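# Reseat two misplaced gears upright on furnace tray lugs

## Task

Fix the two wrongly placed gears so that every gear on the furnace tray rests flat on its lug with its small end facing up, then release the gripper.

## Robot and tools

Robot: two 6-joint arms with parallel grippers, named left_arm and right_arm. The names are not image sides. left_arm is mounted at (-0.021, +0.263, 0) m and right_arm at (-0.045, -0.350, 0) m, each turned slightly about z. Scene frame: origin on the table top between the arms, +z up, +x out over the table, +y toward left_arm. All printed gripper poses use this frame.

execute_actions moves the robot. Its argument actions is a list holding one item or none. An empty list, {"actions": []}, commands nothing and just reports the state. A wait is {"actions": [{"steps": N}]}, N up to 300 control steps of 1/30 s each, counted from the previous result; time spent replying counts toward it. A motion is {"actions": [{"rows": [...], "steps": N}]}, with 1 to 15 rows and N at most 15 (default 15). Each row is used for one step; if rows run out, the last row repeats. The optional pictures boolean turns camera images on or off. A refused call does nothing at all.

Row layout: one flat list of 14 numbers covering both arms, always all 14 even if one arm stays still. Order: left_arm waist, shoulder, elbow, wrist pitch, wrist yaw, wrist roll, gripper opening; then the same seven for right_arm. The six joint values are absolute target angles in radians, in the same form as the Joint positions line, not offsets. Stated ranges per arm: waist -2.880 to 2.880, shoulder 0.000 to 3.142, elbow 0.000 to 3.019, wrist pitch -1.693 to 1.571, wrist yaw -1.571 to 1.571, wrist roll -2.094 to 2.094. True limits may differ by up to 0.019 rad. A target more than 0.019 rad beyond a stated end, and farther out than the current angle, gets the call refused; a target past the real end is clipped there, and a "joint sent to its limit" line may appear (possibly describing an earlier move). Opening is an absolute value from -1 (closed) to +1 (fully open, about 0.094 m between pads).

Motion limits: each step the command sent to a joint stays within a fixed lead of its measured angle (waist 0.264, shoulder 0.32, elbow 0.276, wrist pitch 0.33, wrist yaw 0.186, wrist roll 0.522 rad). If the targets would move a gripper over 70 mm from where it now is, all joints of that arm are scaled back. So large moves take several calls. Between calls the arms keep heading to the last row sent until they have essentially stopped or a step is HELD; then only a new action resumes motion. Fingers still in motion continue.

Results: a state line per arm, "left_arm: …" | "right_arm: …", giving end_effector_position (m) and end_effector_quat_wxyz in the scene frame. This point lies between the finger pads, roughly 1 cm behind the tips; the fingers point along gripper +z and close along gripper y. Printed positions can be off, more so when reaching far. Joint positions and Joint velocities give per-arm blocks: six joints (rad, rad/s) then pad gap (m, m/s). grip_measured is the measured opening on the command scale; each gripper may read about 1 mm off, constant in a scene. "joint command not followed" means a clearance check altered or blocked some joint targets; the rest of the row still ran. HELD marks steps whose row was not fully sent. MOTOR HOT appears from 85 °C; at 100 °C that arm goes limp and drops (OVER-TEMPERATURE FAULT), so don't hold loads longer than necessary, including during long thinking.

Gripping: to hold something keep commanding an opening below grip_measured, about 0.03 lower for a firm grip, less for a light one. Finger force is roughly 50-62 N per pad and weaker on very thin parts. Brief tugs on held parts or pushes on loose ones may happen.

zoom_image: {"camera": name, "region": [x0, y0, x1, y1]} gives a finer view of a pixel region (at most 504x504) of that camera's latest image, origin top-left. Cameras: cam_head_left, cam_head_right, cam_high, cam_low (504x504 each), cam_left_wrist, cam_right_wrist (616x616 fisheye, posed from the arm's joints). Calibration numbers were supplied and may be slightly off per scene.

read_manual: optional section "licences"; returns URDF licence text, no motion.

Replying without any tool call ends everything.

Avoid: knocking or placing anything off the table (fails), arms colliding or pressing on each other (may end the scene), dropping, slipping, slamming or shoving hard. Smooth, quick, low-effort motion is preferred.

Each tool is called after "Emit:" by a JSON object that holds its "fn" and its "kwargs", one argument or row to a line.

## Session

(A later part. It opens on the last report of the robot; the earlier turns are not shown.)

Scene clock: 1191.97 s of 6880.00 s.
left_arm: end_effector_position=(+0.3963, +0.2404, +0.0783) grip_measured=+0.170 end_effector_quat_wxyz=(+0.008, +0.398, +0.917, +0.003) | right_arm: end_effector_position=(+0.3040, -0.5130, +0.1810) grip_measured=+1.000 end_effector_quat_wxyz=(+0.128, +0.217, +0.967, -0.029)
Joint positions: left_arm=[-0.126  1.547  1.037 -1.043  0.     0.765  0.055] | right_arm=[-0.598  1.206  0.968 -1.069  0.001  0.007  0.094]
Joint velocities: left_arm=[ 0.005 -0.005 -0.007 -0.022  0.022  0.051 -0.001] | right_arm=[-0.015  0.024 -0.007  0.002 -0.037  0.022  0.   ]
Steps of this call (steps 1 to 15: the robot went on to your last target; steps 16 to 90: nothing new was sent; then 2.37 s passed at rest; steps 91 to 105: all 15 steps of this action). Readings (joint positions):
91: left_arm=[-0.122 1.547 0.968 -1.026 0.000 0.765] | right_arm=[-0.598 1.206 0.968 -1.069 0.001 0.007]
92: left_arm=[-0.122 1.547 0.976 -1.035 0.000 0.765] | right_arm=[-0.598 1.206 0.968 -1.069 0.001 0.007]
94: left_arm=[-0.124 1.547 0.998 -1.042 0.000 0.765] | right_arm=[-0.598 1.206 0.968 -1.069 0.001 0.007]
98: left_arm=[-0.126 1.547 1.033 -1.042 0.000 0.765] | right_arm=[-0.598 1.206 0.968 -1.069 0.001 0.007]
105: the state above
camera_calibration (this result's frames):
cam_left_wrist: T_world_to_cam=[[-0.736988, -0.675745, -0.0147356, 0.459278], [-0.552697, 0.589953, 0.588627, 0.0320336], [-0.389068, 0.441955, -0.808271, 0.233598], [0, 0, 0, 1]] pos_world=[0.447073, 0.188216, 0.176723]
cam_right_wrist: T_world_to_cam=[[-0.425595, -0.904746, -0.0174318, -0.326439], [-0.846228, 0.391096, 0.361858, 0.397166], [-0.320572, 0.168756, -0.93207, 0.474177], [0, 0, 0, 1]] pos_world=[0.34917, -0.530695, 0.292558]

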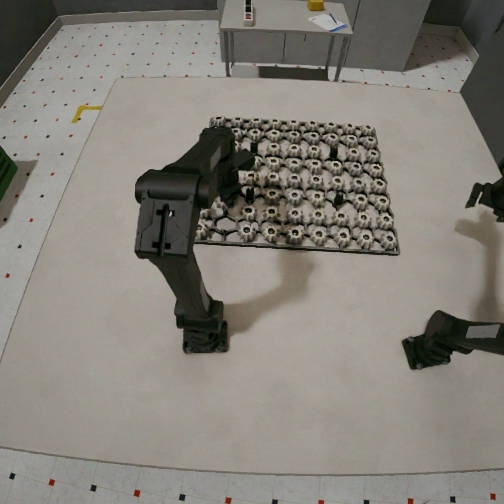

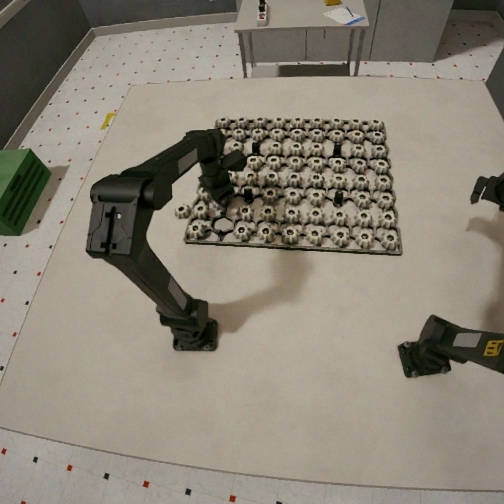

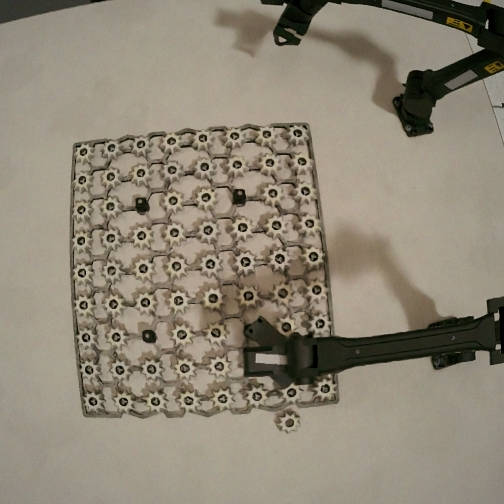

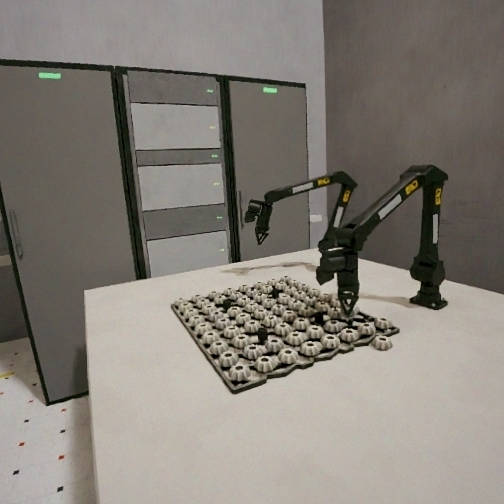

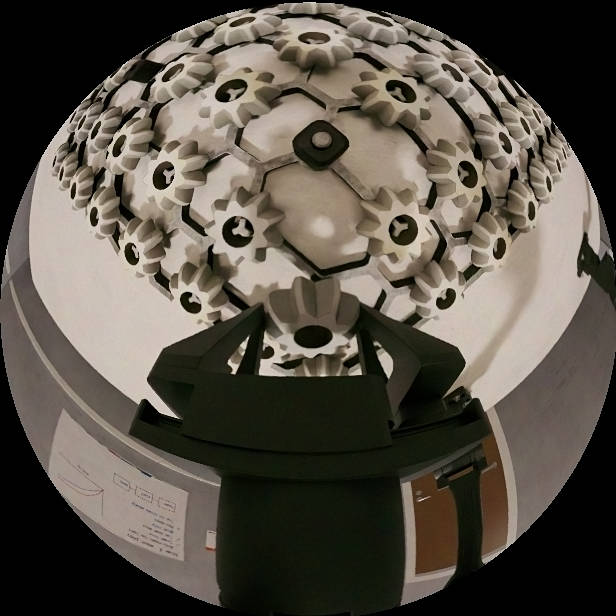

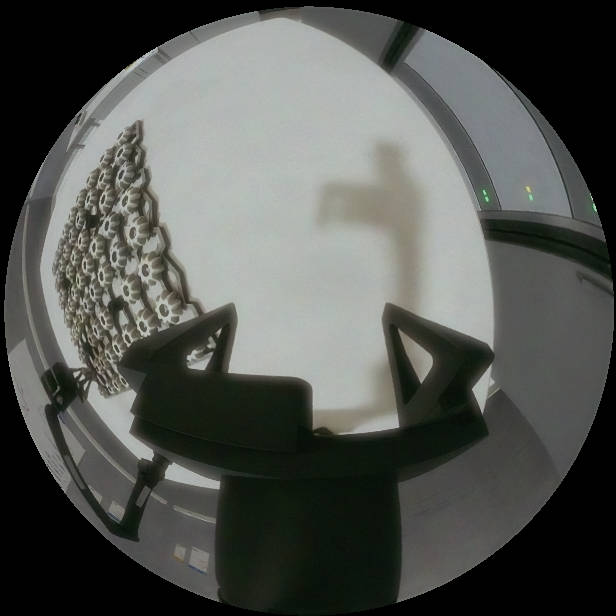

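Emit:
{"fn": "execute_actions", "kwargs": {
  "actions": [
    {"rows":[[-0.126,1.545,1.006,-1.017,0,0.765,-0.2,-0.6,1.2,1.0,-1.08,0,0,1]],"steps":15}
  ],
  "pictures": false
}}

Emit:
{"fn": "execute_actions", "kwargs": {
  "actions": [
    {"rows":[[-0.126,1.568,0.985,-0.975,0,0.765,-0.2,-0.6,1.2,1.0,-1.08,0,0,1]],"steps":15}
  ],
  "pictures": false
}}

Emit:
{"fn": "execute_actions", "kwargs": {
  "actions": [
    {"rows":[[-0.126,1.59,0.968,-0.94,0,0.765,-0.2,-0.6,1.2,1.0,-1.08,0,0,1]],"steps":15}
  ],
  "pictures": false
}}

Scene clock: 1203.80 s of 6880.00 s.
left_arm: end_effector_position=(+0.3848, +0.2410, +0.0663) grip_measured=+0.170 end_effector_quat_wxyz=(-0.001, +0.398, +0.917, -0.000) | right_arm: end_effector_position=(+0.3040, -0.5130, +0.1810) grip_measured=+1.000 end_effector_quat_wxyz=(+0.128, +0.217, +0.967, -0.029)
Joint positions: left_arm=[-0.126  1.547  1.001 -1.026  0.     0.765  0.055] | right_arm=[-0.598  1.206  0.968 -1.069  0.001  0.007  0.094]
Joint velocities: left_arm=[-0.005 -0.024 -0.002 -0.002 -0.022 -0.007  0.001] | right_arm=[-0.015 -0.005  0.007 -0.012 -0.037 -0.022  0.   ]
Steps of this call (steps 1 to 15: the robot went on to your last target; steps 16 to 90: nothing new was sent; then 8.33 s passed at rest; steps 91 to 105: all 15 steps of this action). Readings (joint positions):
91: left_arm=[-0.126 1.547 1.033 -1.039 0.000 0.765] | right_arm=[-0.598 1.206 0.968 -1.069 0.001 0.007]
92: left_arm=[-0.126 1.547 1.028 -1.032 0.000 0.765] | right_arm=[-0.598 1.206 0.968 -1.069 0.001 0.007]
94: left_arm=[-0.126 1.547 1.015 -1.026 0.000 0.765] | right_arm=[-0.598 1.206 0.968 -1.069 0.001 0.007]
98: left_arm=[-0.126 1.547 1.001 -1.026 0.000 0.765] | right_arm=[-0.598 1.206 0.968 -1.069 0.001 0.007]
105: the state above

Scene clock: 1204.30 s of 6880.00 s.
left_arm: end_effector_position=(+0.3859, +0.2410, +0.0537) grip_measured=+0.170 end_effector_quat_wxyz=(+0.002, +0.398, +0.917, +0.001) | right_arm: end_effector_position=(+0.3040, -0.5130, +0.1810) grip_measured=+1.000 end_effector_quat_wxyz=(+0.128, +0.217, +0.967, -0.029)
Joint positions: left_arm=[-0.126  1.566  0.984 -0.985  0.     0.765  0.055] | right_arm=[-0.598  1.206  0.968 -1.069  0.001  0.007  0.094]
Joint velocities: left_arm=[-0.015 -0.005  0.002 -0.002 -0.037 -0.022  0.   ] | right_arm=[-0.005  0.005  0.002 -0.012  0.007  0.022  0.   ]
Steps of this call (steps 1 to 15: all 15 steps of this action). Readings (joint positions):
1: left_arm=[-0.126 1.548 0.999 -1.019 0.000 0.765] | right_arm=[-0.598 1.206 0.968 -1.069 0.001 0.007]
2: left_arm=[-0.126 1.548 0.995 -1.006 0.000 0.765] | right_arm=[-0.598 1.206 0.968 -1.069 0.001 0.007]
4: left_arm=[-0.126 1.554 0.990 -0.991 0.000 0.765] | right_arm=[-0.598 1.206 0.968 -1.069 0.001 0.007]
8: left_arm=[-0.126 1.564 0.985 -0.985 0.000 0.765] | right_arm=[-0.598 1.206 0.968 -1.069 0.001 0.007]
15: the state above

Scene clock: 1204.80 s of 6880.00 s.
left_arm: end_effector_position=(+0.3863, +0.2409, +0.0407) grip_measured=+0.170 end_effector_quat_wxyz=(+0.002, +0.398, +0.917, +0.001) | right_arm: end_effector_position=(+0.3040, -0.5130, +0.1810) grip_measured=+1.000 end_effector_quat_wxyz=(+0.128, +0.217, +0.967, -0.029)
Joint positions: left_arm=[-0.126  1.587  0.969 -0.948  0.     0.765  0.055] | right_arm=[-0.598  1.206  0.968 -1.069  0.001  0.007  0.094]
Joint velocities: left_arm=[ 0.005 -0.024  0.012 -0.022 -0.007  0.022 -0.001] | right_arm=[-0.005 -0.015 -0.002 -0.007  0.037 -0.081  0.   ]
Steps of this call (steps 1 to 15: all 15 steps of this action). Readings (joint positions):
1: left_arm=[-0.126 1.566 0.982 -0.979 0.000 0.765] | right_arm=[-0.598 1.206 0.968 -1.069 0.001 0.007]
2: left_arm=[-0.126 1.567 0.979 -0.968 0.000 0.765] | right_arm=[-0.598 1.206 0.968 -1.069 0.001 0.007]
4: left_arm=[-0.126 1.573 0.975 -0.954 0.000 0.765] | right_arm=[-0.598 1.206 0.968 -1.069 0.001 0.007]
8: left_arm=[-0.126 1.586 0.969 -0.949 0.000 0.765] | right_arm=[-0.598 1.206 0.968 -1.069 0.001 0.007]
15: the state above

Emit:
{"fn": "execute_actions", "kwargs": {
  "actions": [
    {"rows":[[-0.126,1.612,0.953,-0.903,0,0.765,-0.2,-0.6,1.2,1.0,-1.08,0,0,1]],"steps":15}
  ],
  "pictures": false
}}

Emit:
{"fn": "execute_actions", "kwargs": {
  "actions": [
    {"rows":[[-0.126,1.612,0.953,-0.903,0,0.765,0.45,-0.6,1.2,1.0,-1.08,0,0,1]],"steps":12}
  ],
  "pictures": false
}}

Emit:
{"fn": "execute_actions", "kwargs": {
  "actions": [
    {"rows":[[-0.126,1.55,1.06,-0.98,0,0.765,0.45,-0.6,1.2,1.0,-1.08,0,0,1]],"steps":10}
  ],
  "pictures": false
}}

Emit:
{"fn": "execute_actions", "kwargs": {
  "actions": [
    {"rows":[[0.0,1.44,1.12,-1.2,0,0.765,0.45,-0.6,1.2,1.0,-1.08,0,0,1]],"steps":15}
  ],
  "pictures": false
}}

Emit:
{"fn": "execute_actions", "kwargs": {
  "actions": [
    {"rows":[[0.12,1.44,1.12,-1.2,0,0.0,0.6,-0.6,1.2,1.0,-1.08,0,0,1]],"steps":15}
  ]
}}

Scene clock: 1217.43 s of 6880.00 s.
left_arm: end_effector_position=(+0.3880, +0.2402, +0.0376) grip_measured=+0.170 end_effector_quat_wxyz=(+0.008, +0.398, +0.917, +0.001) | right_arm: end_effector_position=(+0.3040, -0.5130, +0.1810) grip_measured=+1.000 end_effector_quat_wxyz=(+0.128, +0.217, +0.967, -0.029)
Joint positions: left_arm=[-0.127  1.59   0.962 -0.927  0.003  0.765  0.055] | right_arm=[-0.598  1.206  0.968 -1.069  0.001  0.007  0.094]
Joint velocities: left_arm=[ 0.005 -0.005 -0.007 -0.002 -0.095  0.037  0.001] | right_arm=[-0.005 -0.005 -0.017 -0.007 -0.007  0.022  0.   ]
Steps of this call (steps 1 to 15: the robot went on to your last target; steps 16 to 90: nothing new was sent; then 9.13 s passed at rest; steps 91 to 105: all 15 steps of this action). Readings (joint positions):
91: left_arm=[-0.126 1.588 0.967 -0.942 0.000 0.765] | right_arm=[-0.598 1.206 0.968 -1.069 0.001 0.007]
92: left_arm=[-0.126 1.589 0.964 -0.931 0.002 0.765] | right_arm=[-0.598 1.206 0.968 -1.069 0.001 0.007]
94: left_arm=[-0.127 1.590 0.962 -0.927 0.003 0.765] | right_arm=[-0.598 1.206 0.968 -1.069 0.001 0.007]
98: left_arm=[-0.127 1.590 0.962 -0.927 0.003 0.765] | right_arm=[-0.598 1.206 0.968 -1.069 0.001 0.007]
105: the state above

Scene clock: 1217.83 s of 6880.00 s.
left_arm: end_effector_position=(+0.3913, +0.2401, +0.0373) grip_measured=+0.448 end_effector_quat_wxyz=(+0.014, +0.398, +0.917, +0.004) | right_arm: end_effector_position=(+0.3040, -0.5130, +0.1810) grip_measured=+1.000 end_effector_quat_wxyz=(+0.128, +0.217, +0.967, -0.029)
Joint positions: left_arm=[-0.127  1.591  0.962 -0.913  0.002  0.765  0.068] | right_arm=[-0.598  1.206  0.968 -1.069  0.001  0.007  0.094]
Joint velocities: left_arm=[-0.005 -0.015  0.007  0.012  0.022  0.007  0.001] | right_arm=[-0.005  0.015  0.002  0.002  0.007 -0.066  0.   ]
Steps of this call (steps 1 to 12: all 12 steps of this action). Readings (joint positions):
1: left_arm=[-0.127 1.590 0.962 -0.926 0.003 0.765] | right_arm=[-0.598 1.206 0.968 -1.069 0.001 0.007]
2: left_arm=[-0.127 1.591 0.962 -0.922 0.003 0.765] | right_arm=[-0.598 1.206 0.968 -1.069 0.001 0.007]
4: left_arm=[-0.127 1.591 0.962 -0.916 0.002 0.765] | right_arm=[-0.598 1.206 0.968 -1.069 0.001 0.007]
8: left_arm=[-0.127 1.591 0.962 -0.913 0.002 0.765] | right_arm=[-0.598 1.206 0.968 -1.069 0.001 0.007]
12: the state above

Scene clock: 1218.17 s of 6880.00 s.
left_arm: end_effector_position=(+0.4041, +0.2394, +0.0666) grip_measured=+0.448 end_effector_quat_wxyz=(+0.027, +0.398, +0.917, +0.009) | right_arm: end_effector_position=(+0.3040, -0.5130, +0.1810) grip_measured=+1.000 end_effector_quat_wxyz=(+0.128, +0.217, +0.967, -0.029)
Joint positions: left_arm=[-0.127  1.56   1.015 -0.969  0.002  0.765  0.068] | right_arm=[-0.598  1.206  0.968 -1.069  0.001  0.007  0.094]
Joint velocities: left_arm=[ 0.005 -0.044  0.002 -0.012 -0.007  0.007  0.   ] | right_arm=[-0.005  0.005 -0.017 -0.007 -0.051 -0.022  0.   ]
Steps of this call (steps 1 to 10: all 10 steps of this action). Readings (joint positions):
1: left_arm=[-0.127 1.591 0.967 -0.924 0.002 0.765] | right_arm=[-0.598 1.206 0.968 -1.069 0.001 0.007]
2: left_arm=[-0.127 1.590 0.974 -0.944 0.002 0.765] | right_arm=[-0.598 1.206 0.968 -1.069 0.001 0.007]
4: left_arm=[-0.127 1.584 0.990 -0.964 0.002 0.765] | right_arm=[-0.598 1.206 0.968 -1.069 0.001 0.007]
8: left_arm=[-0.127 1.565 1.012 -0.969 0.002 0.765] | right_arm=[-0.598 1.206 0.968 -1.069 0.001 0.007]
10: the state above

Scene clock: 1218.67 s of 6880.00 s.
left_arm: end_effector_position=(+0.3795, +0.2957, +0.1384) grip_measured=+0.448 end_effector_quat_wxyz=(+0.014, +0.335, +0.942, +0.006) | right_arm: end_effector_position=(+0.3040, -0.5130, +0.1810) grip_measured=+1.000 end_effector_quat_wxyz=(+0.128, +0.217, +0.967, -0.029)
Joint positions: left_arm=[ 0.009  1.43   1.081 -1.191  0.     0.765  0.068] | right_arm=[-0.598  1.206  0.968 -1.069  0.001  0.007  0.094]
Joint velocities: left_arm=[-0.044 -0.005  0.002 -0.027  0.022 -0.022 -0.   ] | right_arm=[-0.005 -0.005  0.002  0.022 -0.125 -0.051  0.   ]
Steps of this call (steps 1 to 15: all 15 steps of this action). Readings (joint positions):
1: left_arm=[-0.122 1.555 1.020 -0.995 0.003 0.765] | right_arm=[-0.598 1.206 0.968 -1.069 0.001 0.007]
2: left_arm=[-0.111 1.549 1.025 -1.046 0.004 0.765] | right_arm=[-0.598 1.206 0.968 -1.069 0.001 0.007]
4: left_arm=[-0.071 1.520 1.030 -1.122 0.004 0.765] | right_arm=[-0.598 1.206 0.968 -1.069 0.001 0.007]
8: left_arm=[0.008 1.455 1.055 -1.186 0.000 0.765] | right_arm=[-0.598 1.206 0.968 -1.069 0.001 0.007]
15: the state above

Scene clock: 1219.17 s of 6880.00 s.
left_arm: end_effector_position=(+0.3726, +0.3432, +0.1384) grip_measured=+0.598 end_effector_quat_wxyz=(+0.014, -0.077, +0.997, +0.002) | right_arm: end_effector_position=(+0.3040, -0.5130, +0.1810) grip_measured=+1.000 end_effector_quat_wxyz=(+0.128, +0.217, +0.967, -0.029)
Joint positions: left_arm=[ 0.128  1.43   1.081 -1.192 -0.001  0.047  0.075] | right_arm=[-0.598  1.206  0.968 -1.069  0.001  0.007  0.094]
Joint velocities: left_arm=[-0.044 -0.015  0.007 -0.007  0.037 -0.3   -0.   ] | right_arm=[-0.005 -0.005  0.022  0.002 -0.066  0.081  0.   ]
Steps of this call (steps 1 to 15: all 15 steps of this action). Readings (joint positions):
1: left_arm=[0.014 1.430 1.081 -1.192 0.002 0.691] | right_arm=[-0.598 1.206 0.968 -1.069 0.001 0.007]
2: left_arm=[0.027 1.430 1.081 -1.192 0.003 0.593] | right_arm=[-0.598 1.206 0.968 -1.069 0.001 0.007]
4: left_arm=[0.073 1.430 1.081 -1.192 0.003 0.403] | right_arm=[-0.598 1.206 0.968 -1.069 0.001 0.007]
8: left_arm=[0.136 1.430 1.081 -1.192 -0.001 0.171] | right_arm=[-0.598 1.206 0.968 -1.069 0.001 0.007]
15: the state above
camera_calibration (this result's frames):
cam_left_wrist: T_world_to_cam=[[0.143556, -0.989629, -0.00503169, 0.290431], [-0.809178, -0.120304, 0.575115, 0.264178], [-0.569756, -0.0784898, -0.818057, 0.474805], [0, 0, 0, 1]] pos_world=[0.442597, 0.356468, 0.237946]
cam_right_wrist: T_world_to_cam=[[-0.425595, -0.904746, -0.0174318, -0.326439], [-0.846228, 0.391096, 0.361858, 0.397166], [-0.320572, 0.168756, -0.93207, 0.474177], [0, 0, 0, 1]] pos_world=[0.34917, -0.530695, 0.292558]

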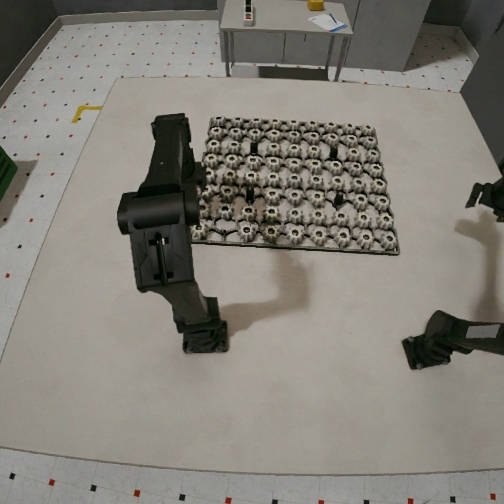

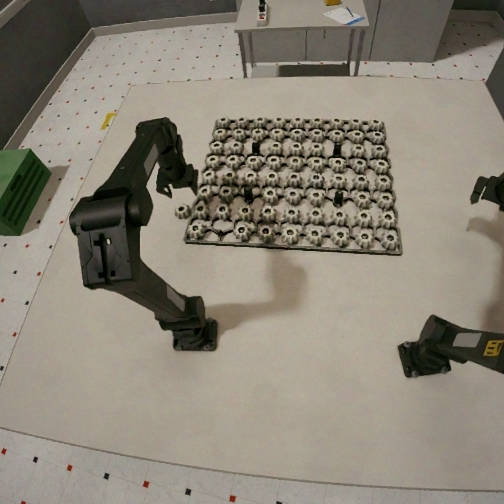

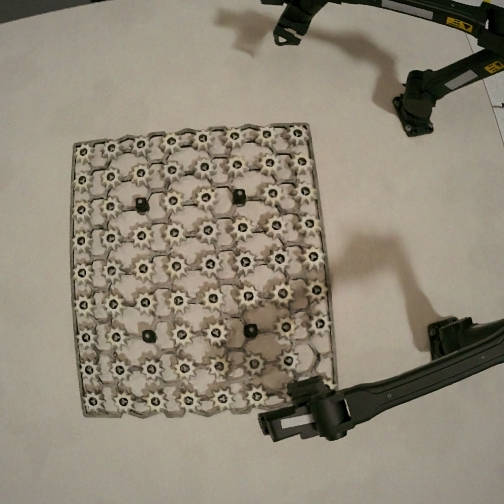

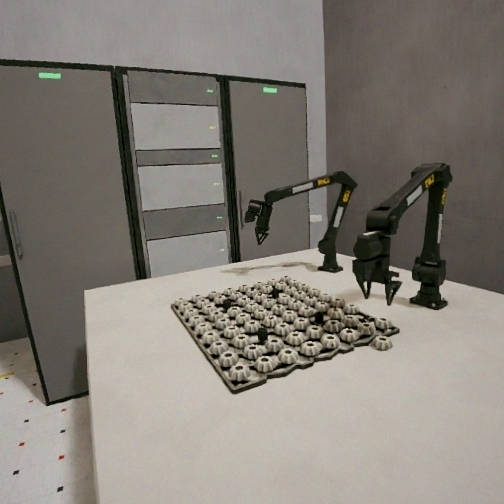

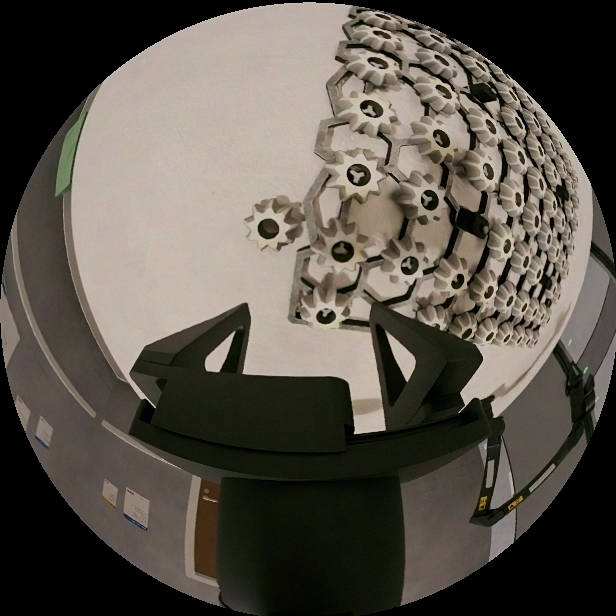

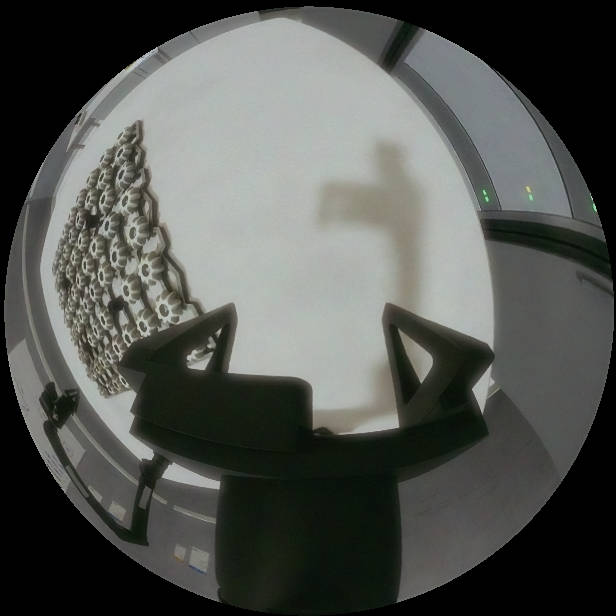

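Emit:
{"fn": "execute_actions", "kwargs": {
  "actions": []
}}

Scene clock: 1224.17 s of 6880.00 s.
left_arm: end_effector_position=(+0.3726, +0.3430, +0.1384) grip_measured=+0.598 end_effector_quat_wxyz=(+0.014, -0.093, +0.996, +0.002) | right_arm: end_effector_position=(+0.3040, -0.5130, +0.1810) grip_measured=+1.000 end_effector_quat_wxyz=(+0.128, +0.217, +0.967, -0.029)
Joint positions: left_arm=[ 0.128  1.43   1.081 -1.192 -0.001  0.015  0.075] | right_arm=[-0.598  1.206  0.968 -1.069  0.001  0.007  0.094]
Joint velocities: left_arm=[ 0.005 -0.005 -0.012  0.002 -0.022  0.007 -0.001] | right_arm=[-0.005 -0.005  0.007 -0.027  0.007 -0.007  0.   ]
Steps of this call (steps 1 to 30: the robot went on to your last target; steps 31 to 90: nothing new was sent; then 2.00 s passed at rest). Readings (joint positions):
1: left_arm=[0.128 1.430 1.081 -1.192 -0.001 0.040] | right_arm=[-0.598 1.206 0.968 -1.069 0.001 0.007]
2: left_arm=[0.128 1.430 1.081 -1.192 -0.001 0.035] | right_arm=[-0.598 1.206 0.968 -1.069 0.001 0.007]
4: left_arm=[0.128 1.430 1.081 -1.192 -0.001 0.028] | right_arm=[-0.598 1.206 0.968 -1.069 0.001 0.007]
8: left_arm=[0.128 1.430 1.081 -1.192 -0.001 0.020] | right_arm=[-0.598 1.206 0.968 -1.069 0.001 0.007]
90: the state above
All arms were judged still, so your last target was given up. Only a new action makes them travel on or press farther. Fingers that are still opening or closing keep moving.
camera_calibration (this result's frames):
cam_left_wrist: T_world_to_cam=[[0.175176, -0.984529, -0.00408843, 0.276615], [-0.805041, -0.145628, 0.575066, 0.271336], [-0.566764, -0.0974465, -0.818097, 0.480204], [0, 0, 0, 1]] pos_world=[0.442143, 0.358643, 0.237948]
cam_right_wrist: T_world_to_cam=[[-0.425595, -0.904746, -0.0174318, -0.326439], [-0.846228, 0.391096, 0.361858, 0.397166], [-0.320572, 0.168756, -0.93207, 0.474177], [0, 0, 0, 1]] pos_world=[0.34917, -0.530695, 0.292558]

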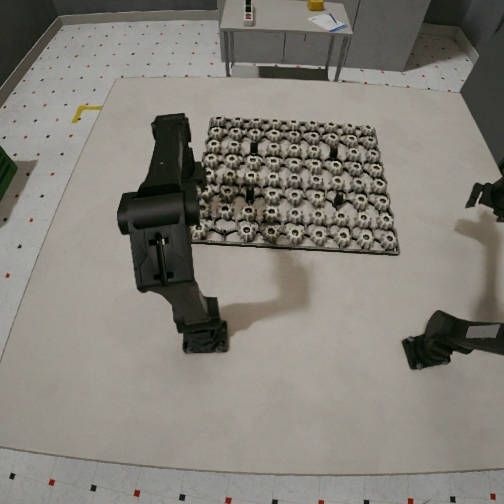

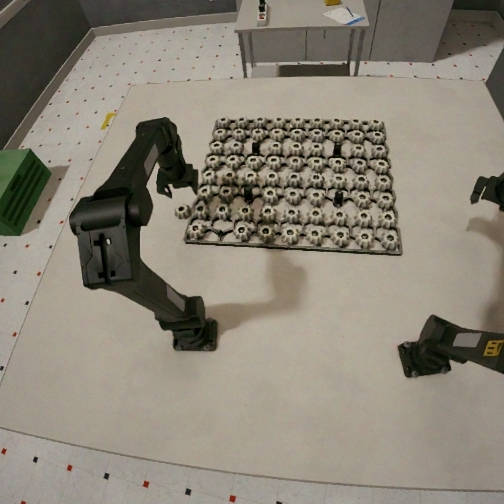

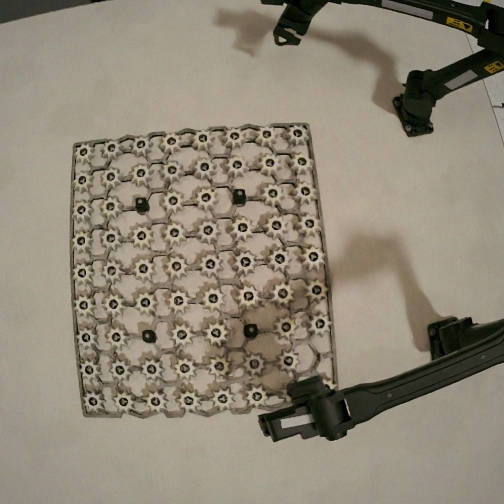

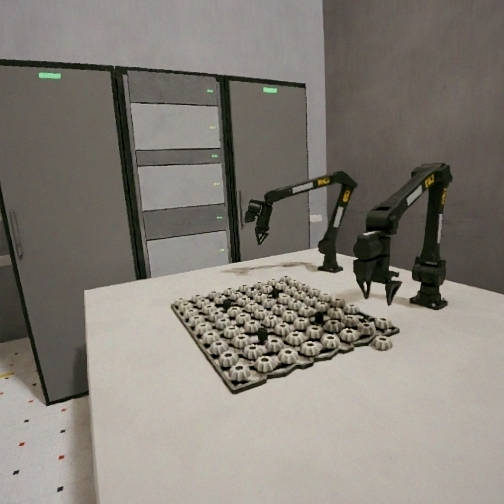

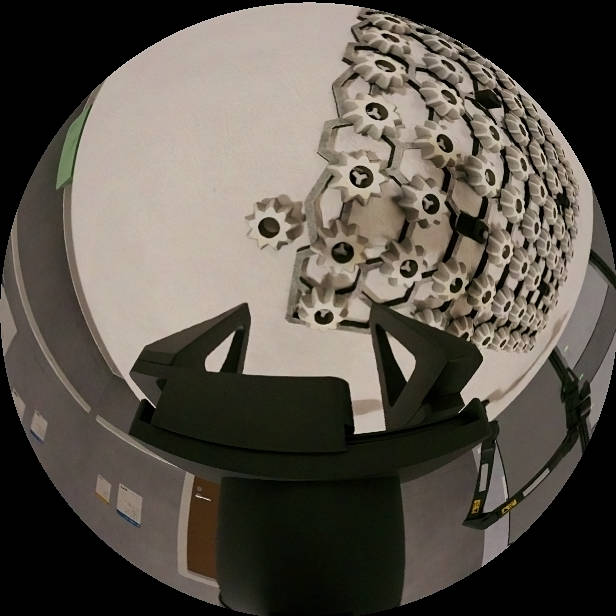

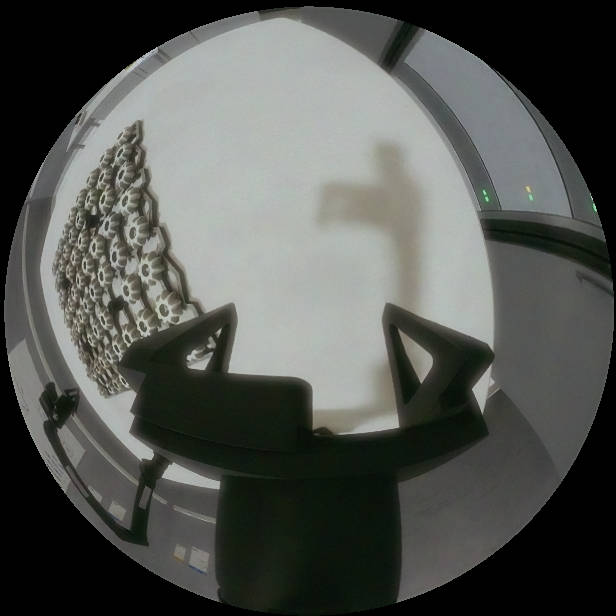

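Emit:
{"fn": "execute_actions", "kwargs": {
  "actions": [
    {"rows":[[0.215,1.53,1.17,-1.2,0,-1.28,0.7,-0.6,1.2,1.0,-1.08,0,0,1]],"steps":15}
  ],
  "pictures": false
}}

Emit:
{"fn": "execute_actions", "kwargs": {
  "actions": [
    {"rows":[[0.215,1.575,1.108,-1.09,0,-1.29,0.7,-0.6,1.2,1.0,-1.08,0,0,1]],"steps":15}
  ],
  "pictures": false
}}

Emit:
{"fn": "execute_actions", "kwargs": {
  "actions": [
    {"steps":20}
  ]
}}

Scene clock: 1240.13 s of 6880.00 s.
left_arm: end_effector_position=(+0.3780, +0.3848, +0.1150) grip_measured=+0.698 end_effector_quat_wxyz=(-0.015, -0.663, +0.748, +0.006) | right_arm: end_effector_position=(+0.3040, -0.5130, +0.1810) grip_measured=+1.000 end_effector_quat_wxyz=(+0.128, +0.217, +0.967, -0.029)
Joint positions: left_arm=[ 0.224  1.531  1.124 -1.197  0.    -1.154  0.08 ] | right_arm=[-0.598  1.206  0.968 -1.069  0.001  0.007  0.094]
Joint velocities: left_arm=[-0.015 -0.015 -0.002  0.007  0.037 -0.755 -0.001] | right_arm=[-0.024 -0.005  0.002 -0.012 -0.037 -0.066  0.   ]
Steps of this call (steps 1 to 90: nothing new was sent; then 12.47 s passed at rest; steps 91 to 105: all 15 steps of this action). Readings (joint positions):
91: left_arm=[0.132 1.436 1.084 -1.194 0.001 -0.060] | right_arm=[-0.598 1.206 0.968 -1.069 0.001 0.007]
92: left_arm=[0.142 1.447 1.093 -1.197 0.002 -0.158] | right_arm=[-0.598 1.206 0.968 -1.069 0.001 0.007]
94: left_arm=[0.176 1.481 1.115 -1.197 0.002 -0.352] | right_arm=[-0.598 1.206 0.968 -1.069 0.001 0.007]
98: left_arm=[0.224 1.526 1.124 -1.197 0.000 -0.741] | right_arm=[-0.598 1.206 0.968 -1.069 0.001 0.007]
105: the state above

Scene clock: 1240.63 s of 6880.00 s.
left_arm: end_effector_position=(+0.3971, +0.3906, +0.0999) grip_measured=+0.698 end_effector_quat_wxyz=(-0.012, +0.706, -0.708, +0.006) | right_arm: end_effector_position=(+0.3040, -0.5130, +0.1810) grip_measured=+1.000 end_effector_quat_wxyz=(+0.128, +0.217, +0.967, -0.029)
Joint positions: left_arm=[ 0.224  1.561  1.117 -1.1    0.    -1.271  0.08 ] | right_arm=[-0.598  1.206  0.968 -1.069  0.001  0.007  0.094]
Joint velocities: left_arm=[-0.015  0.005 -0.012 -0.012  0.022 -0.066 -0.001] | right_arm=[-0.005  0.005 -0.017  0.017  0.022 -0.037  0.   ]
Steps of this call (steps 1 to 15: all 15 steps of this action). Readings (joint positions):
1: left_arm=[0.224 1.531 1.123 -1.181 0.000 -1.178] | right_arm=[-0.598 1.206 0.968 -1.069 0.001 0.007]
2: left_arm=[0.224 1.533 1.121 -1.152 0.000 -1.198] | right_arm=[-0.598 1.206 0.968 -1.069 0.001 0.007]
4: left_arm=[0.224 1.542 1.121 -1.115 0.000 -1.226] | right_arm=[-0.598 1.206 0.968 -1.069 0.001 0.007]
8: left_arm=[0.224 1.559 1.120 -1.101 0.000 -1.255] | right_arm=[-0.598 1.206 0.968 -1.069 0.001 0.007]
15: the state above

Scene clock: 1241.30 s of 6880.00 s.
left_arm: end_effector_position=(+0.3971, +0.3906, +0.0999) grip_measured=+0.698 end_effector_quat_wxyz=(-0.012, +0.707, -0.707, +0.006) | right_arm: end_effector_position=(+0.3040, -0.5130, +0.1810) grip_measured=+1.000 end_effector_quat_wxyz=(+0.128, +0.217, +0.967, -0.029)
Joint positions: left_arm=[ 0.224  1.561  1.117 -1.1    0.    -1.275  0.08 ] | right_arm=[-0.598  1.206  0.968 -1.069  0.001  0.007  0.094]
Joint velocities: left_arm=[-0.015  0.005 -0.002 -0.002  0.007  0.095 -0.001] | right_arm=[-0.015 -0.005 -0.012  0.007  0.037  0.051  0.   ]
Steps of this call (steps 1 to 15: the robot went on to your last target; steps 16 to 20: nothing new was sent). Readings (joint positions):
1: left_arm=[0.224 1.561 1.117 -1.100 0.000 -1.272] | right_arm=[-0.598 1.206 0.968 -1.069 0.001 0.007]
2: left_arm=[0.224 1.561 1.117 -1.100 0.000 -1.273] | right_arm=[-0.598 1.206 0.968 -1.069 0.001 0.007]
4: left_arm=[0.224 1.561 1.117 -1.100 0.000 -1.274] | right_arm=[-0.598 1.206 0.968 -1.069 0.001 0.007]
8: left_arm=[0.224 1.561 1.117 -1.100 0.000 -1.274] | right_arm=[-0.598 1.206 0.968 -1.069 0.001 0.007]
20: the state above
All arms were judged still, so your last target was given up. Only a new action makes them travel on or press farther. Fingers that are still opening or closing keep moving.
camera_calibration (this result's frames):
cam_left_wrist: T_world_to_cam=[[0.999701, -0.00899737, 0.022755, -0.39211], [-0.0207324, -0.805385, 0.592389, 0.264634], [0.0129966, -0.592683, -0.805331, 0.429179], [0, 0, 0, 1]] pos_world=[0.391902, 0.463972, 0.197788]
cam_right_wrist: T_world_to_cam=[[-0.425595, -0.904746, -0.0174318, -0.326439], [-0.846228, 0.391096, 0.361858, 0.397166], [-0.320572, 0.168756, -0.93207, 0.474177], [0, 0, 0, 1]] pos_world=[0.34917, -0.530695, 0.292558]

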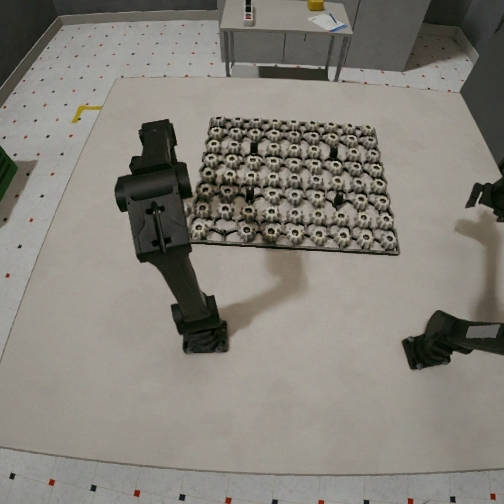

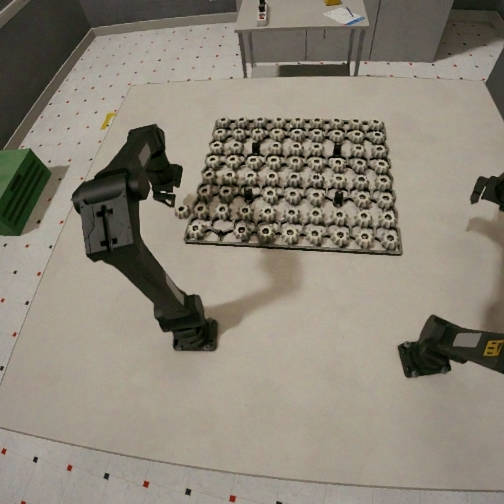

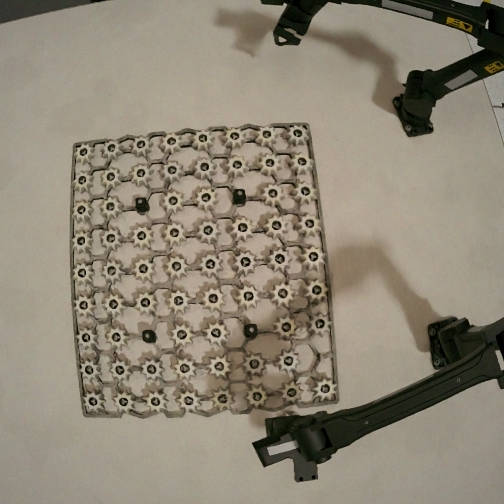

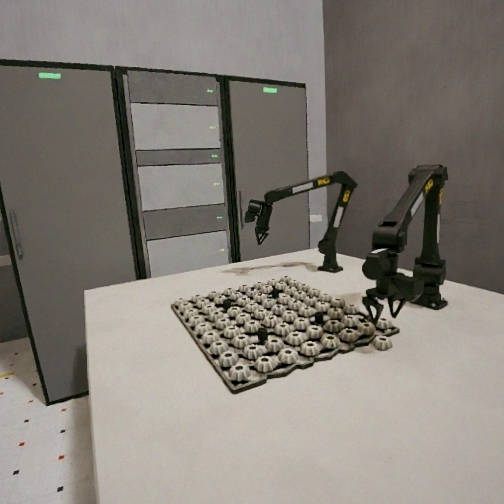

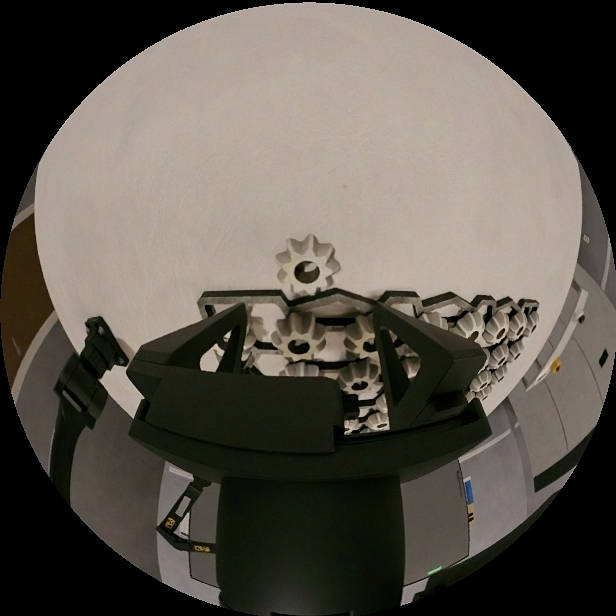

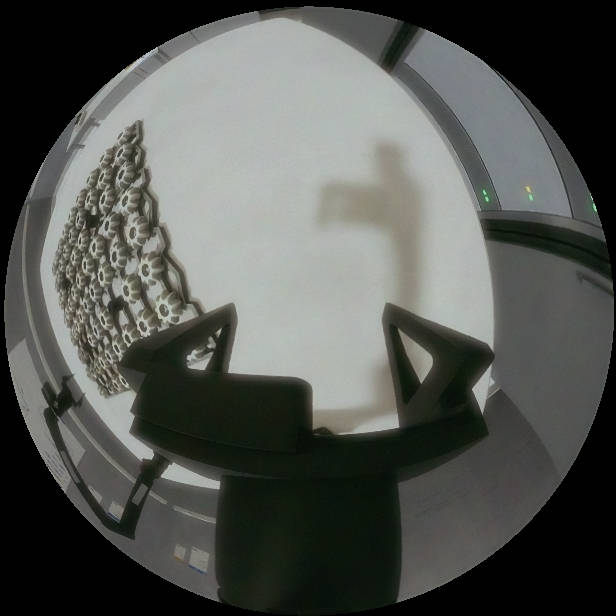

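Emit:
{"fn": "execute_actions", "kwargs": {
  "actions": [
    {"rows":[[0.224,1.635,1.06,-0.985,0,-1.28,0.7,-0.6,1.2,1.0,-1.08,0,0,1]],"steps":15}
  ],
  "pictures": false
}}

Emit:
{"fn": "execute_actions", "kwargs": {
  "actions": [
    {"rows":[[0.224,1.68,1.03,-0.91,0,-1.28,0.7,-0.6,1.2,1.0,-1.08,0,0,1]],"steps":15}
  ],
  "pictures": false
}}

Emit:
{"fn": "execute_actions", "kwargs": {
  "actions": [
    {"rows":[[0.224,1.68,1.03,-0.91,0,-1.28,-0.2,-0.6,1.2,1.0,-1.08,0,0,1]],"steps":15}
  ],
  "pictures": false
}}

Emit:
{"fn": "execute_actions", "kwargs": {
  "actions": [
    {"rows":[[0.224,1.61,1.12,-1.01,0,-1.28,-0.2,-0.6,1.2,1.0,-1.08,0,0,1]],"steps":15}
  ],
  "pictures": false
}}

Emit:
{"fn": "execute_actions", "kwargs": {
  "actions": [
    {"rows":[[0.224,1.5,1.1,-1.15,0,-1.28,-0.2,-0.6,1.2,1.0,-1.08,0,0,1]],"steps":15}
  ],
  "pictures": false
}}

Scene clock: 1258.33 s of 6880.00 s.
left_arm: end_effector_position=(+0.3950, +0.3900, +0.0509) grip_measured=+0.698 end_effector_quat_wxyz=(-0.001, +0.708, -0.707, +0.001) | right_arm: end_effector_position=(+0.3040, -0.5130, +0.1810) grip_measured=+1.000 end_effector_quat_wxyz=(+0.128, +0.217, +0.967, -0.029)
Joint positions: left_arm=[ 0.224  1.635  1.061 -0.995  0.    -1.275  0.08 ] | right_arm=[-0.598  1.206  0.968 -1.069  0.001  0.007  0.094]
Joint velocities: left_arm=[-0.005  0.015 -0.007 -0.017  0.051 -0.007  0.   ] | right_arm=[-0.005 -0.024 -0.017  0.007  0.007 -0.022  0.   ]
Steps of this call (steps 1 to 90: nothing new was sent; then 13.53 s passed at rest; steps 91 to 105: all 15 steps of this action). Readings (joint positions):
91: left_arm=[0.224 1.563 1.110 -1.081 0.000 -1.275] | right_arm=[-0.598 1.206 0.968 -1.069 0.001 0.007]
92: left_arm=[0.224 1.565 1.101 -1.047 0.000 -1.275] | right_arm=[-0.598 1.206 0.968 -1.069 0.001 0.007]
94: left_arm=[0.224 1.585 1.085 -1.010 0.000 -1.275] | right_arm=[-0.598 1.206 0.968 -1.069 0.001 0.007]
98: left_arm=[0.224 1.627 1.066 -0.997 0.000 -1.275] | right_arm=[-0.598 1.206 0.968 -1.069 0.001 0.007]
105: the state above

Scene clock: 1258.83 s of 6880.00 s.
left_arm: end_effector_position=(+0.3988, +0.3911, +0.0301) grip_measured=+0.698 end_effector_quat_wxyz=(-0.009, +0.708, -0.707, +0.005) | right_arm: end_effector_position=(+0.3040, -0.5130, +0.1810) grip_measured=+1.000 end_effector_quat_wxyz=(+0.128, +0.217, +0.967, -0.029)
Joint positions: left_arm=[ 0.224  1.666  1.036 -0.92   0.    -1.275  0.08 ] | right_arm=[-0.598  1.206  0.968 -1.069  0.001  0.007  0.094]
Joint velocities: left_arm=[-0.015 -0.005 -0.012 -0.012 -0.051  0.081 -0.   ] | right_arm=[-0.015  0.015  0.012 -0.012 -0.007  0.037  0.   ]
Steps of this call (steps 1 to 15: all 15 steps of this action). Readings (joint positions):
1: left_arm=[0.224 1.635 1.058 -0.982 0.000 -1.275] | right_arm=[-0.598 1.206 0.968 -1.069 0.001 0.007]
2: left_arm=[0.224 1.636 1.053 -0.958 0.000 -1.275] | right_arm=[-0.598 1.206 0.968 -1.069 0.001 0.007]
4: left_arm=[0.224 1.645 1.047 -0.931 0.000 -1.275] | right_arm=[-0.598 1.206 0.968 -1.069 0.001 0.007]
8: left_arm=[0.224 1.663 1.039 -0.921 0.000 -1.275] | right_arm=[-0.598 1.206 0.968 -1.069 0.001 0.007]
15: the state above

Scene clock: 1259.33 s of 6880.00 s.
left_arm: end_effector_position=(+0.4034, +0.3933, +0.0394) grip_measured=-0.198 end_effector_quat_wxyz=(-0.021, +0.708, -0.706, +0.010) | right_arm: end_effector_position=(+0.3040, -0.5130, +0.1810) grip_measured=+1.000 end_effector_quat_wxyz=(+0.128, +0.217, +0.967, -0.029)
Joint positions: left_arm=[ 0.225  1.648  1.042 -0.917 -0.002 -1.276  0.038] | right_arm=[-0.598  1.206  0.968 -1.069  0.001  0.007  0.094]
Joint velocities: left_arm=[-0.005  0.005 -0.002  0.007  0.066 -0.022 -0.   ] | right_arm=[-0.005 -0.015 -0.017 -0.012 -0.007 -0.037  0.   ]
Steps of this call (steps 1 to 15: all 15 steps of this action). Readings (joint positions):
1: left_arm=[0.224 1.666 1.036 -0.920 0.000 -1.275] | right_arm=[-0.598 1.206 0.968 -1.069 0.001 0.007]
2: left_arm=[0.224 1.666 1.036 -0.920 0.000 -1.275] | right_arm=[-0.598 1.206 0.968 -1.069 0.001 0.007]
4: left_arm=[0.225 1.652 1.042 -0.920 -0.004 -1.276] | right_arm=[-0.598 1.206 0.968 -1.069 0.001 0.007]
8: left_arm=[0.225 1.648 1.042 -0.917 -0.002 -1.276] | right_arm=[-0.598 1.206 0.968 -1.069 0.001 0.007]
15: the state above

Scene clock: 1259.83 s of 6880.00 s.
left_arm: end_effector_position=(+0.3979, +0.3916, +0.0587) grip_measured=-0.198 end_effector_quat_wxyz=(-0.008, +0.708, -0.706, +0.003) | right_arm: end_effector_position=(+0.3040, -0.5130, +0.1810) grip_measured=+1.000 end_effector_quat_wxyz=(+0.128, +0.217, +0.967, -0.029)
Joint positions: left_arm=[ 0.225  1.623  1.07  -1.001 -0.002 -1.276  0.038] | right_arm=[-0.598  1.206  0.968 -1.069  0.001  0.007  0.094]
Joint velocities: left_arm=[-0.005 -0.015  0.012 -0.012 -0.007 -0.022 -0.   ] | right_arm=[ 0.005 -0.015  0.017  0.002 -0.051  0.037  0.   ]
Steps of this call (steps 1 to 15: all 15 steps of this action). Readings (joint positions):
1: left_arm=[0.225 1.647 1.047 -0.932 -0.002 -1.276] | right_arm=[-0.598 1.206 0.968 -1.069 0.001 0.007]
2: left_arm=[0.225 1.646 1.052 -0.958 -0.002 -1.276] | right_arm=[-0.598 1.206 0.968 -1.069 0.001 0.007]
4: left_arm=[0.225 1.639 1.059 -0.988 -0.002 -1.276] | right_arm=[-0.598 1.206 0.968 -1.069 0.001 0.007]
8: left_arm=[0.225 1.625 1.067 -1.000 -0.002 -1.276] | right_arm=[-0.598 1.206 0.968 -1.069 0.001 0.007]
15: the state above

Scene clock: 1260.33 s of 6880.00 s.
left_arm: end_effector_position=(+0.3709, +0.3833, +0.1144) grip_measured=-0.198 end_effector_quat_wxyz=(-0.007, +0.708, -0.706, +0.003) | right_arm: end_effector_position=(+0.3040, -0.5130, +0.1810) grip_measured=+1.000 end_effector_quat_wxyz=(+0.128, +0.217, +0.967, -0.029)
Joint positions: left_arm=[ 0.225  1.484  1.071 -1.142 -0.002 -1.276  0.038] | right_arm=[-0.598  1.206  0.968 -1.069  0.001  0.007  0.094]
Joint velocities: left_arm=[-0.015 -0.005  0.002  0.007  0.066  0.051 -0.   ] | right_arm=[-0.005 -0.005 -0.002  0.002 -0.007 -0.051  0.   ]
Steps of this call (steps 1 to 15: all 15 steps of this action). Readings (joint positions):
1: left_arm=[0.225 1.618 1.071 -1.023 -0.002 -1.276] | right_arm=[-0.598 1.206 0.968 -1.069 0.001 0.007]
2: left_arm=[0.225 1.607 1.071 -1.065 -0.002 -1.276] | right_arm=[-0.598 1.206 0.968 -1.069 0.001 0.007]
4: left_arm=[0.225 1.570 1.071 -1.120 -0.002 -1.276] | right_arm=[-0.598 1.206 0.968 -1.069 0.001 0.007]
8: left_arm=[0.225 1.496 1.071 -1.140 -0.002 -1.276] | right_arm=[-0.598 1.206 0.968 -1.069 0.001 0.007]
15: the state above

Not low enough; slipped off. Retry, deeper.

Emit:
{"fn": "execute_actions", "kwargs": {
  "actions": [
    {"rows":[[0.224,1.59,1.07,-1.05,0,-1.28,0.7,-0.6,1.2,1.0,-1.08,0,0,1]],"steps":15}
  ]
}}

Scene clock: 1267.57 s of 6880.00 s.
left_arm: end_effector_position=(+0.3862, +0.3880, +0.0697) grip_measured=+0.698 end_effector_quat_wxyz=(+0.006, +0.708, -0.706, -0.004) | right_arm: end_effector_position=(+0.3040, -0.5130, +0.1810) grip_measured=+1.000 end_effector_quat_wxyz=(+0.128, +0.217, +0.967, -0.029)
Joint positions: left_arm=[ 0.225  1.597  1.071 -1.059 -0.002 -1.276  0.08 ] | right_arm=[-0.598  1.206  0.968 -1.069  0.001  0.007  0.094]
Joint velocities: left_arm=[ 0.005 -0.005 -0.017  0.012  0.051 -0.022 -0.   ] | right_arm=[ 0.005 -0.024  0.002  0.012 -0.007  0.037  0.   ]
Steps of this call (steps 1 to 15: the robot went on to your last target; steps 16 to 90: nothing new was sent; then 3.73 s passed at rest; steps 91 to 105: all 15 steps of this action). Readings (joint positions):
91: left_arm=[0.225 1.489 1.071 -1.131 -0.002 -1.276] | right_arm=[-0.598 1.206 0.968 -1.069 0.001 0.007]
92: left_arm=[0.225 1.499 1.071 -1.106 -0.002 -1.276] | right_arm=[-0.598 1.206 0.968 -1.069 0.001 0.007]
94: left_arm=[0.225 1.531 1.071 -1.073 -0.002 -1.276] | right_arm=[-0.598 1.206 0.968 -1.069 0.001 0.007]
98: left_arm=[0.225 1.590 1.071 -1.061 -0.002 -1.276] | right_arm=[-0.598 1.206 0.968 -1.069 0.001 0.007]
105: the state above
camera_calibration (this result's frames):
cam_left_wrist: T_world_to_cam=[[0.999835, -0.00704817, -0.0167442, -0.378643], [0.00442745, -0.799353, 0.600846, 0.267496], [-0.0176194, -0.600821, -0.79919, 0.418029], [0, 0, 0, 1]] pos_world=[0.384762, 0.462315, 0.167021]
cam_right_wrist: T_world_to_cam=[[-0.425595, -0.904746, -0.0174318, -0.326439], [-0.846228, 0.391096, 0.361858, 0.397166], [-0.320572, 0.168756, -0.93207, 0.474177], [0, 0, 0, 1]] pos_world=[0.34917, -0.530695, 0.292558]

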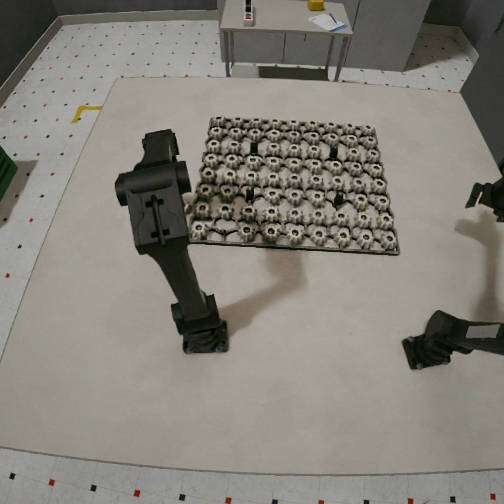

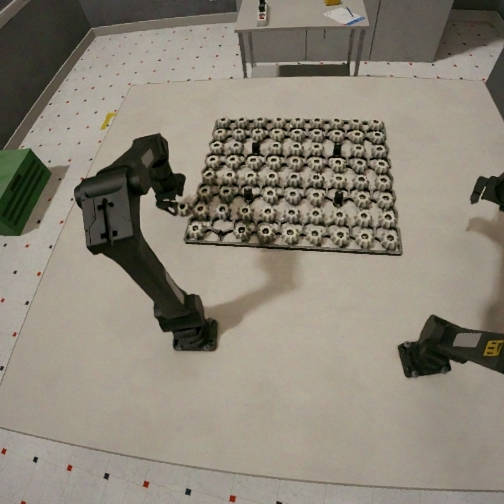

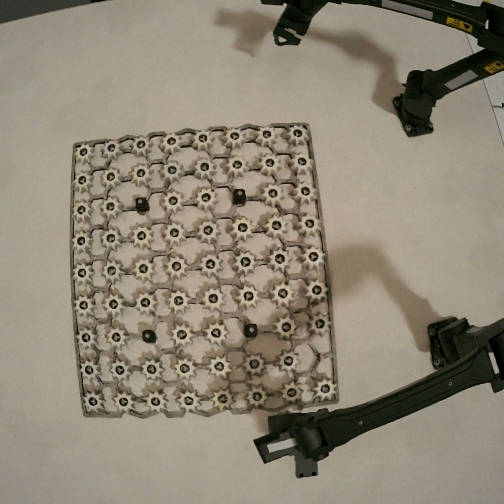

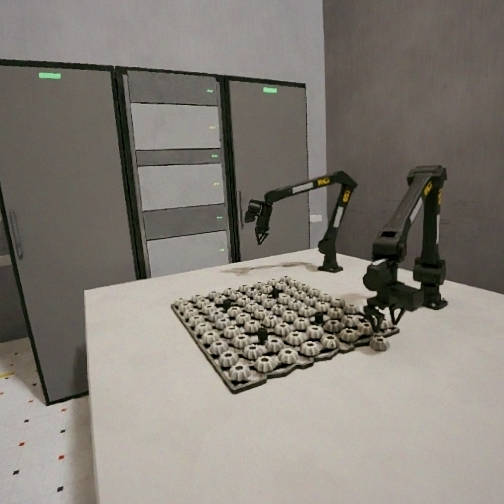

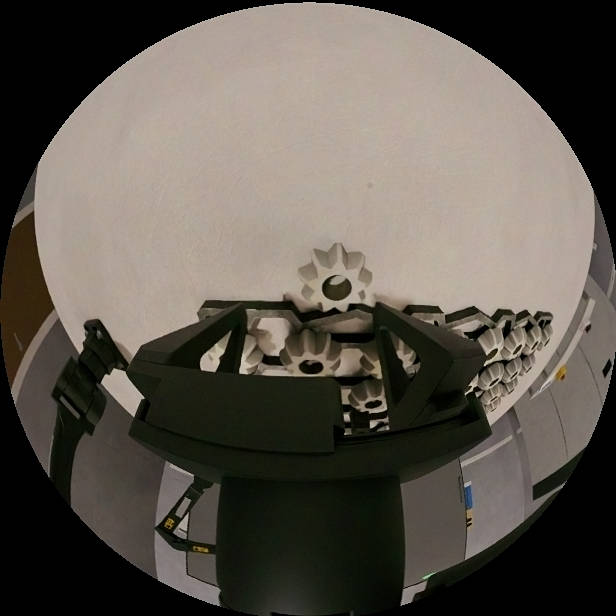

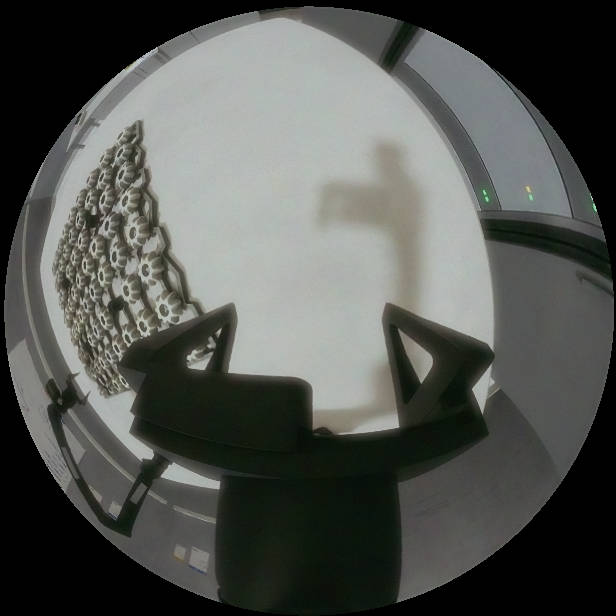

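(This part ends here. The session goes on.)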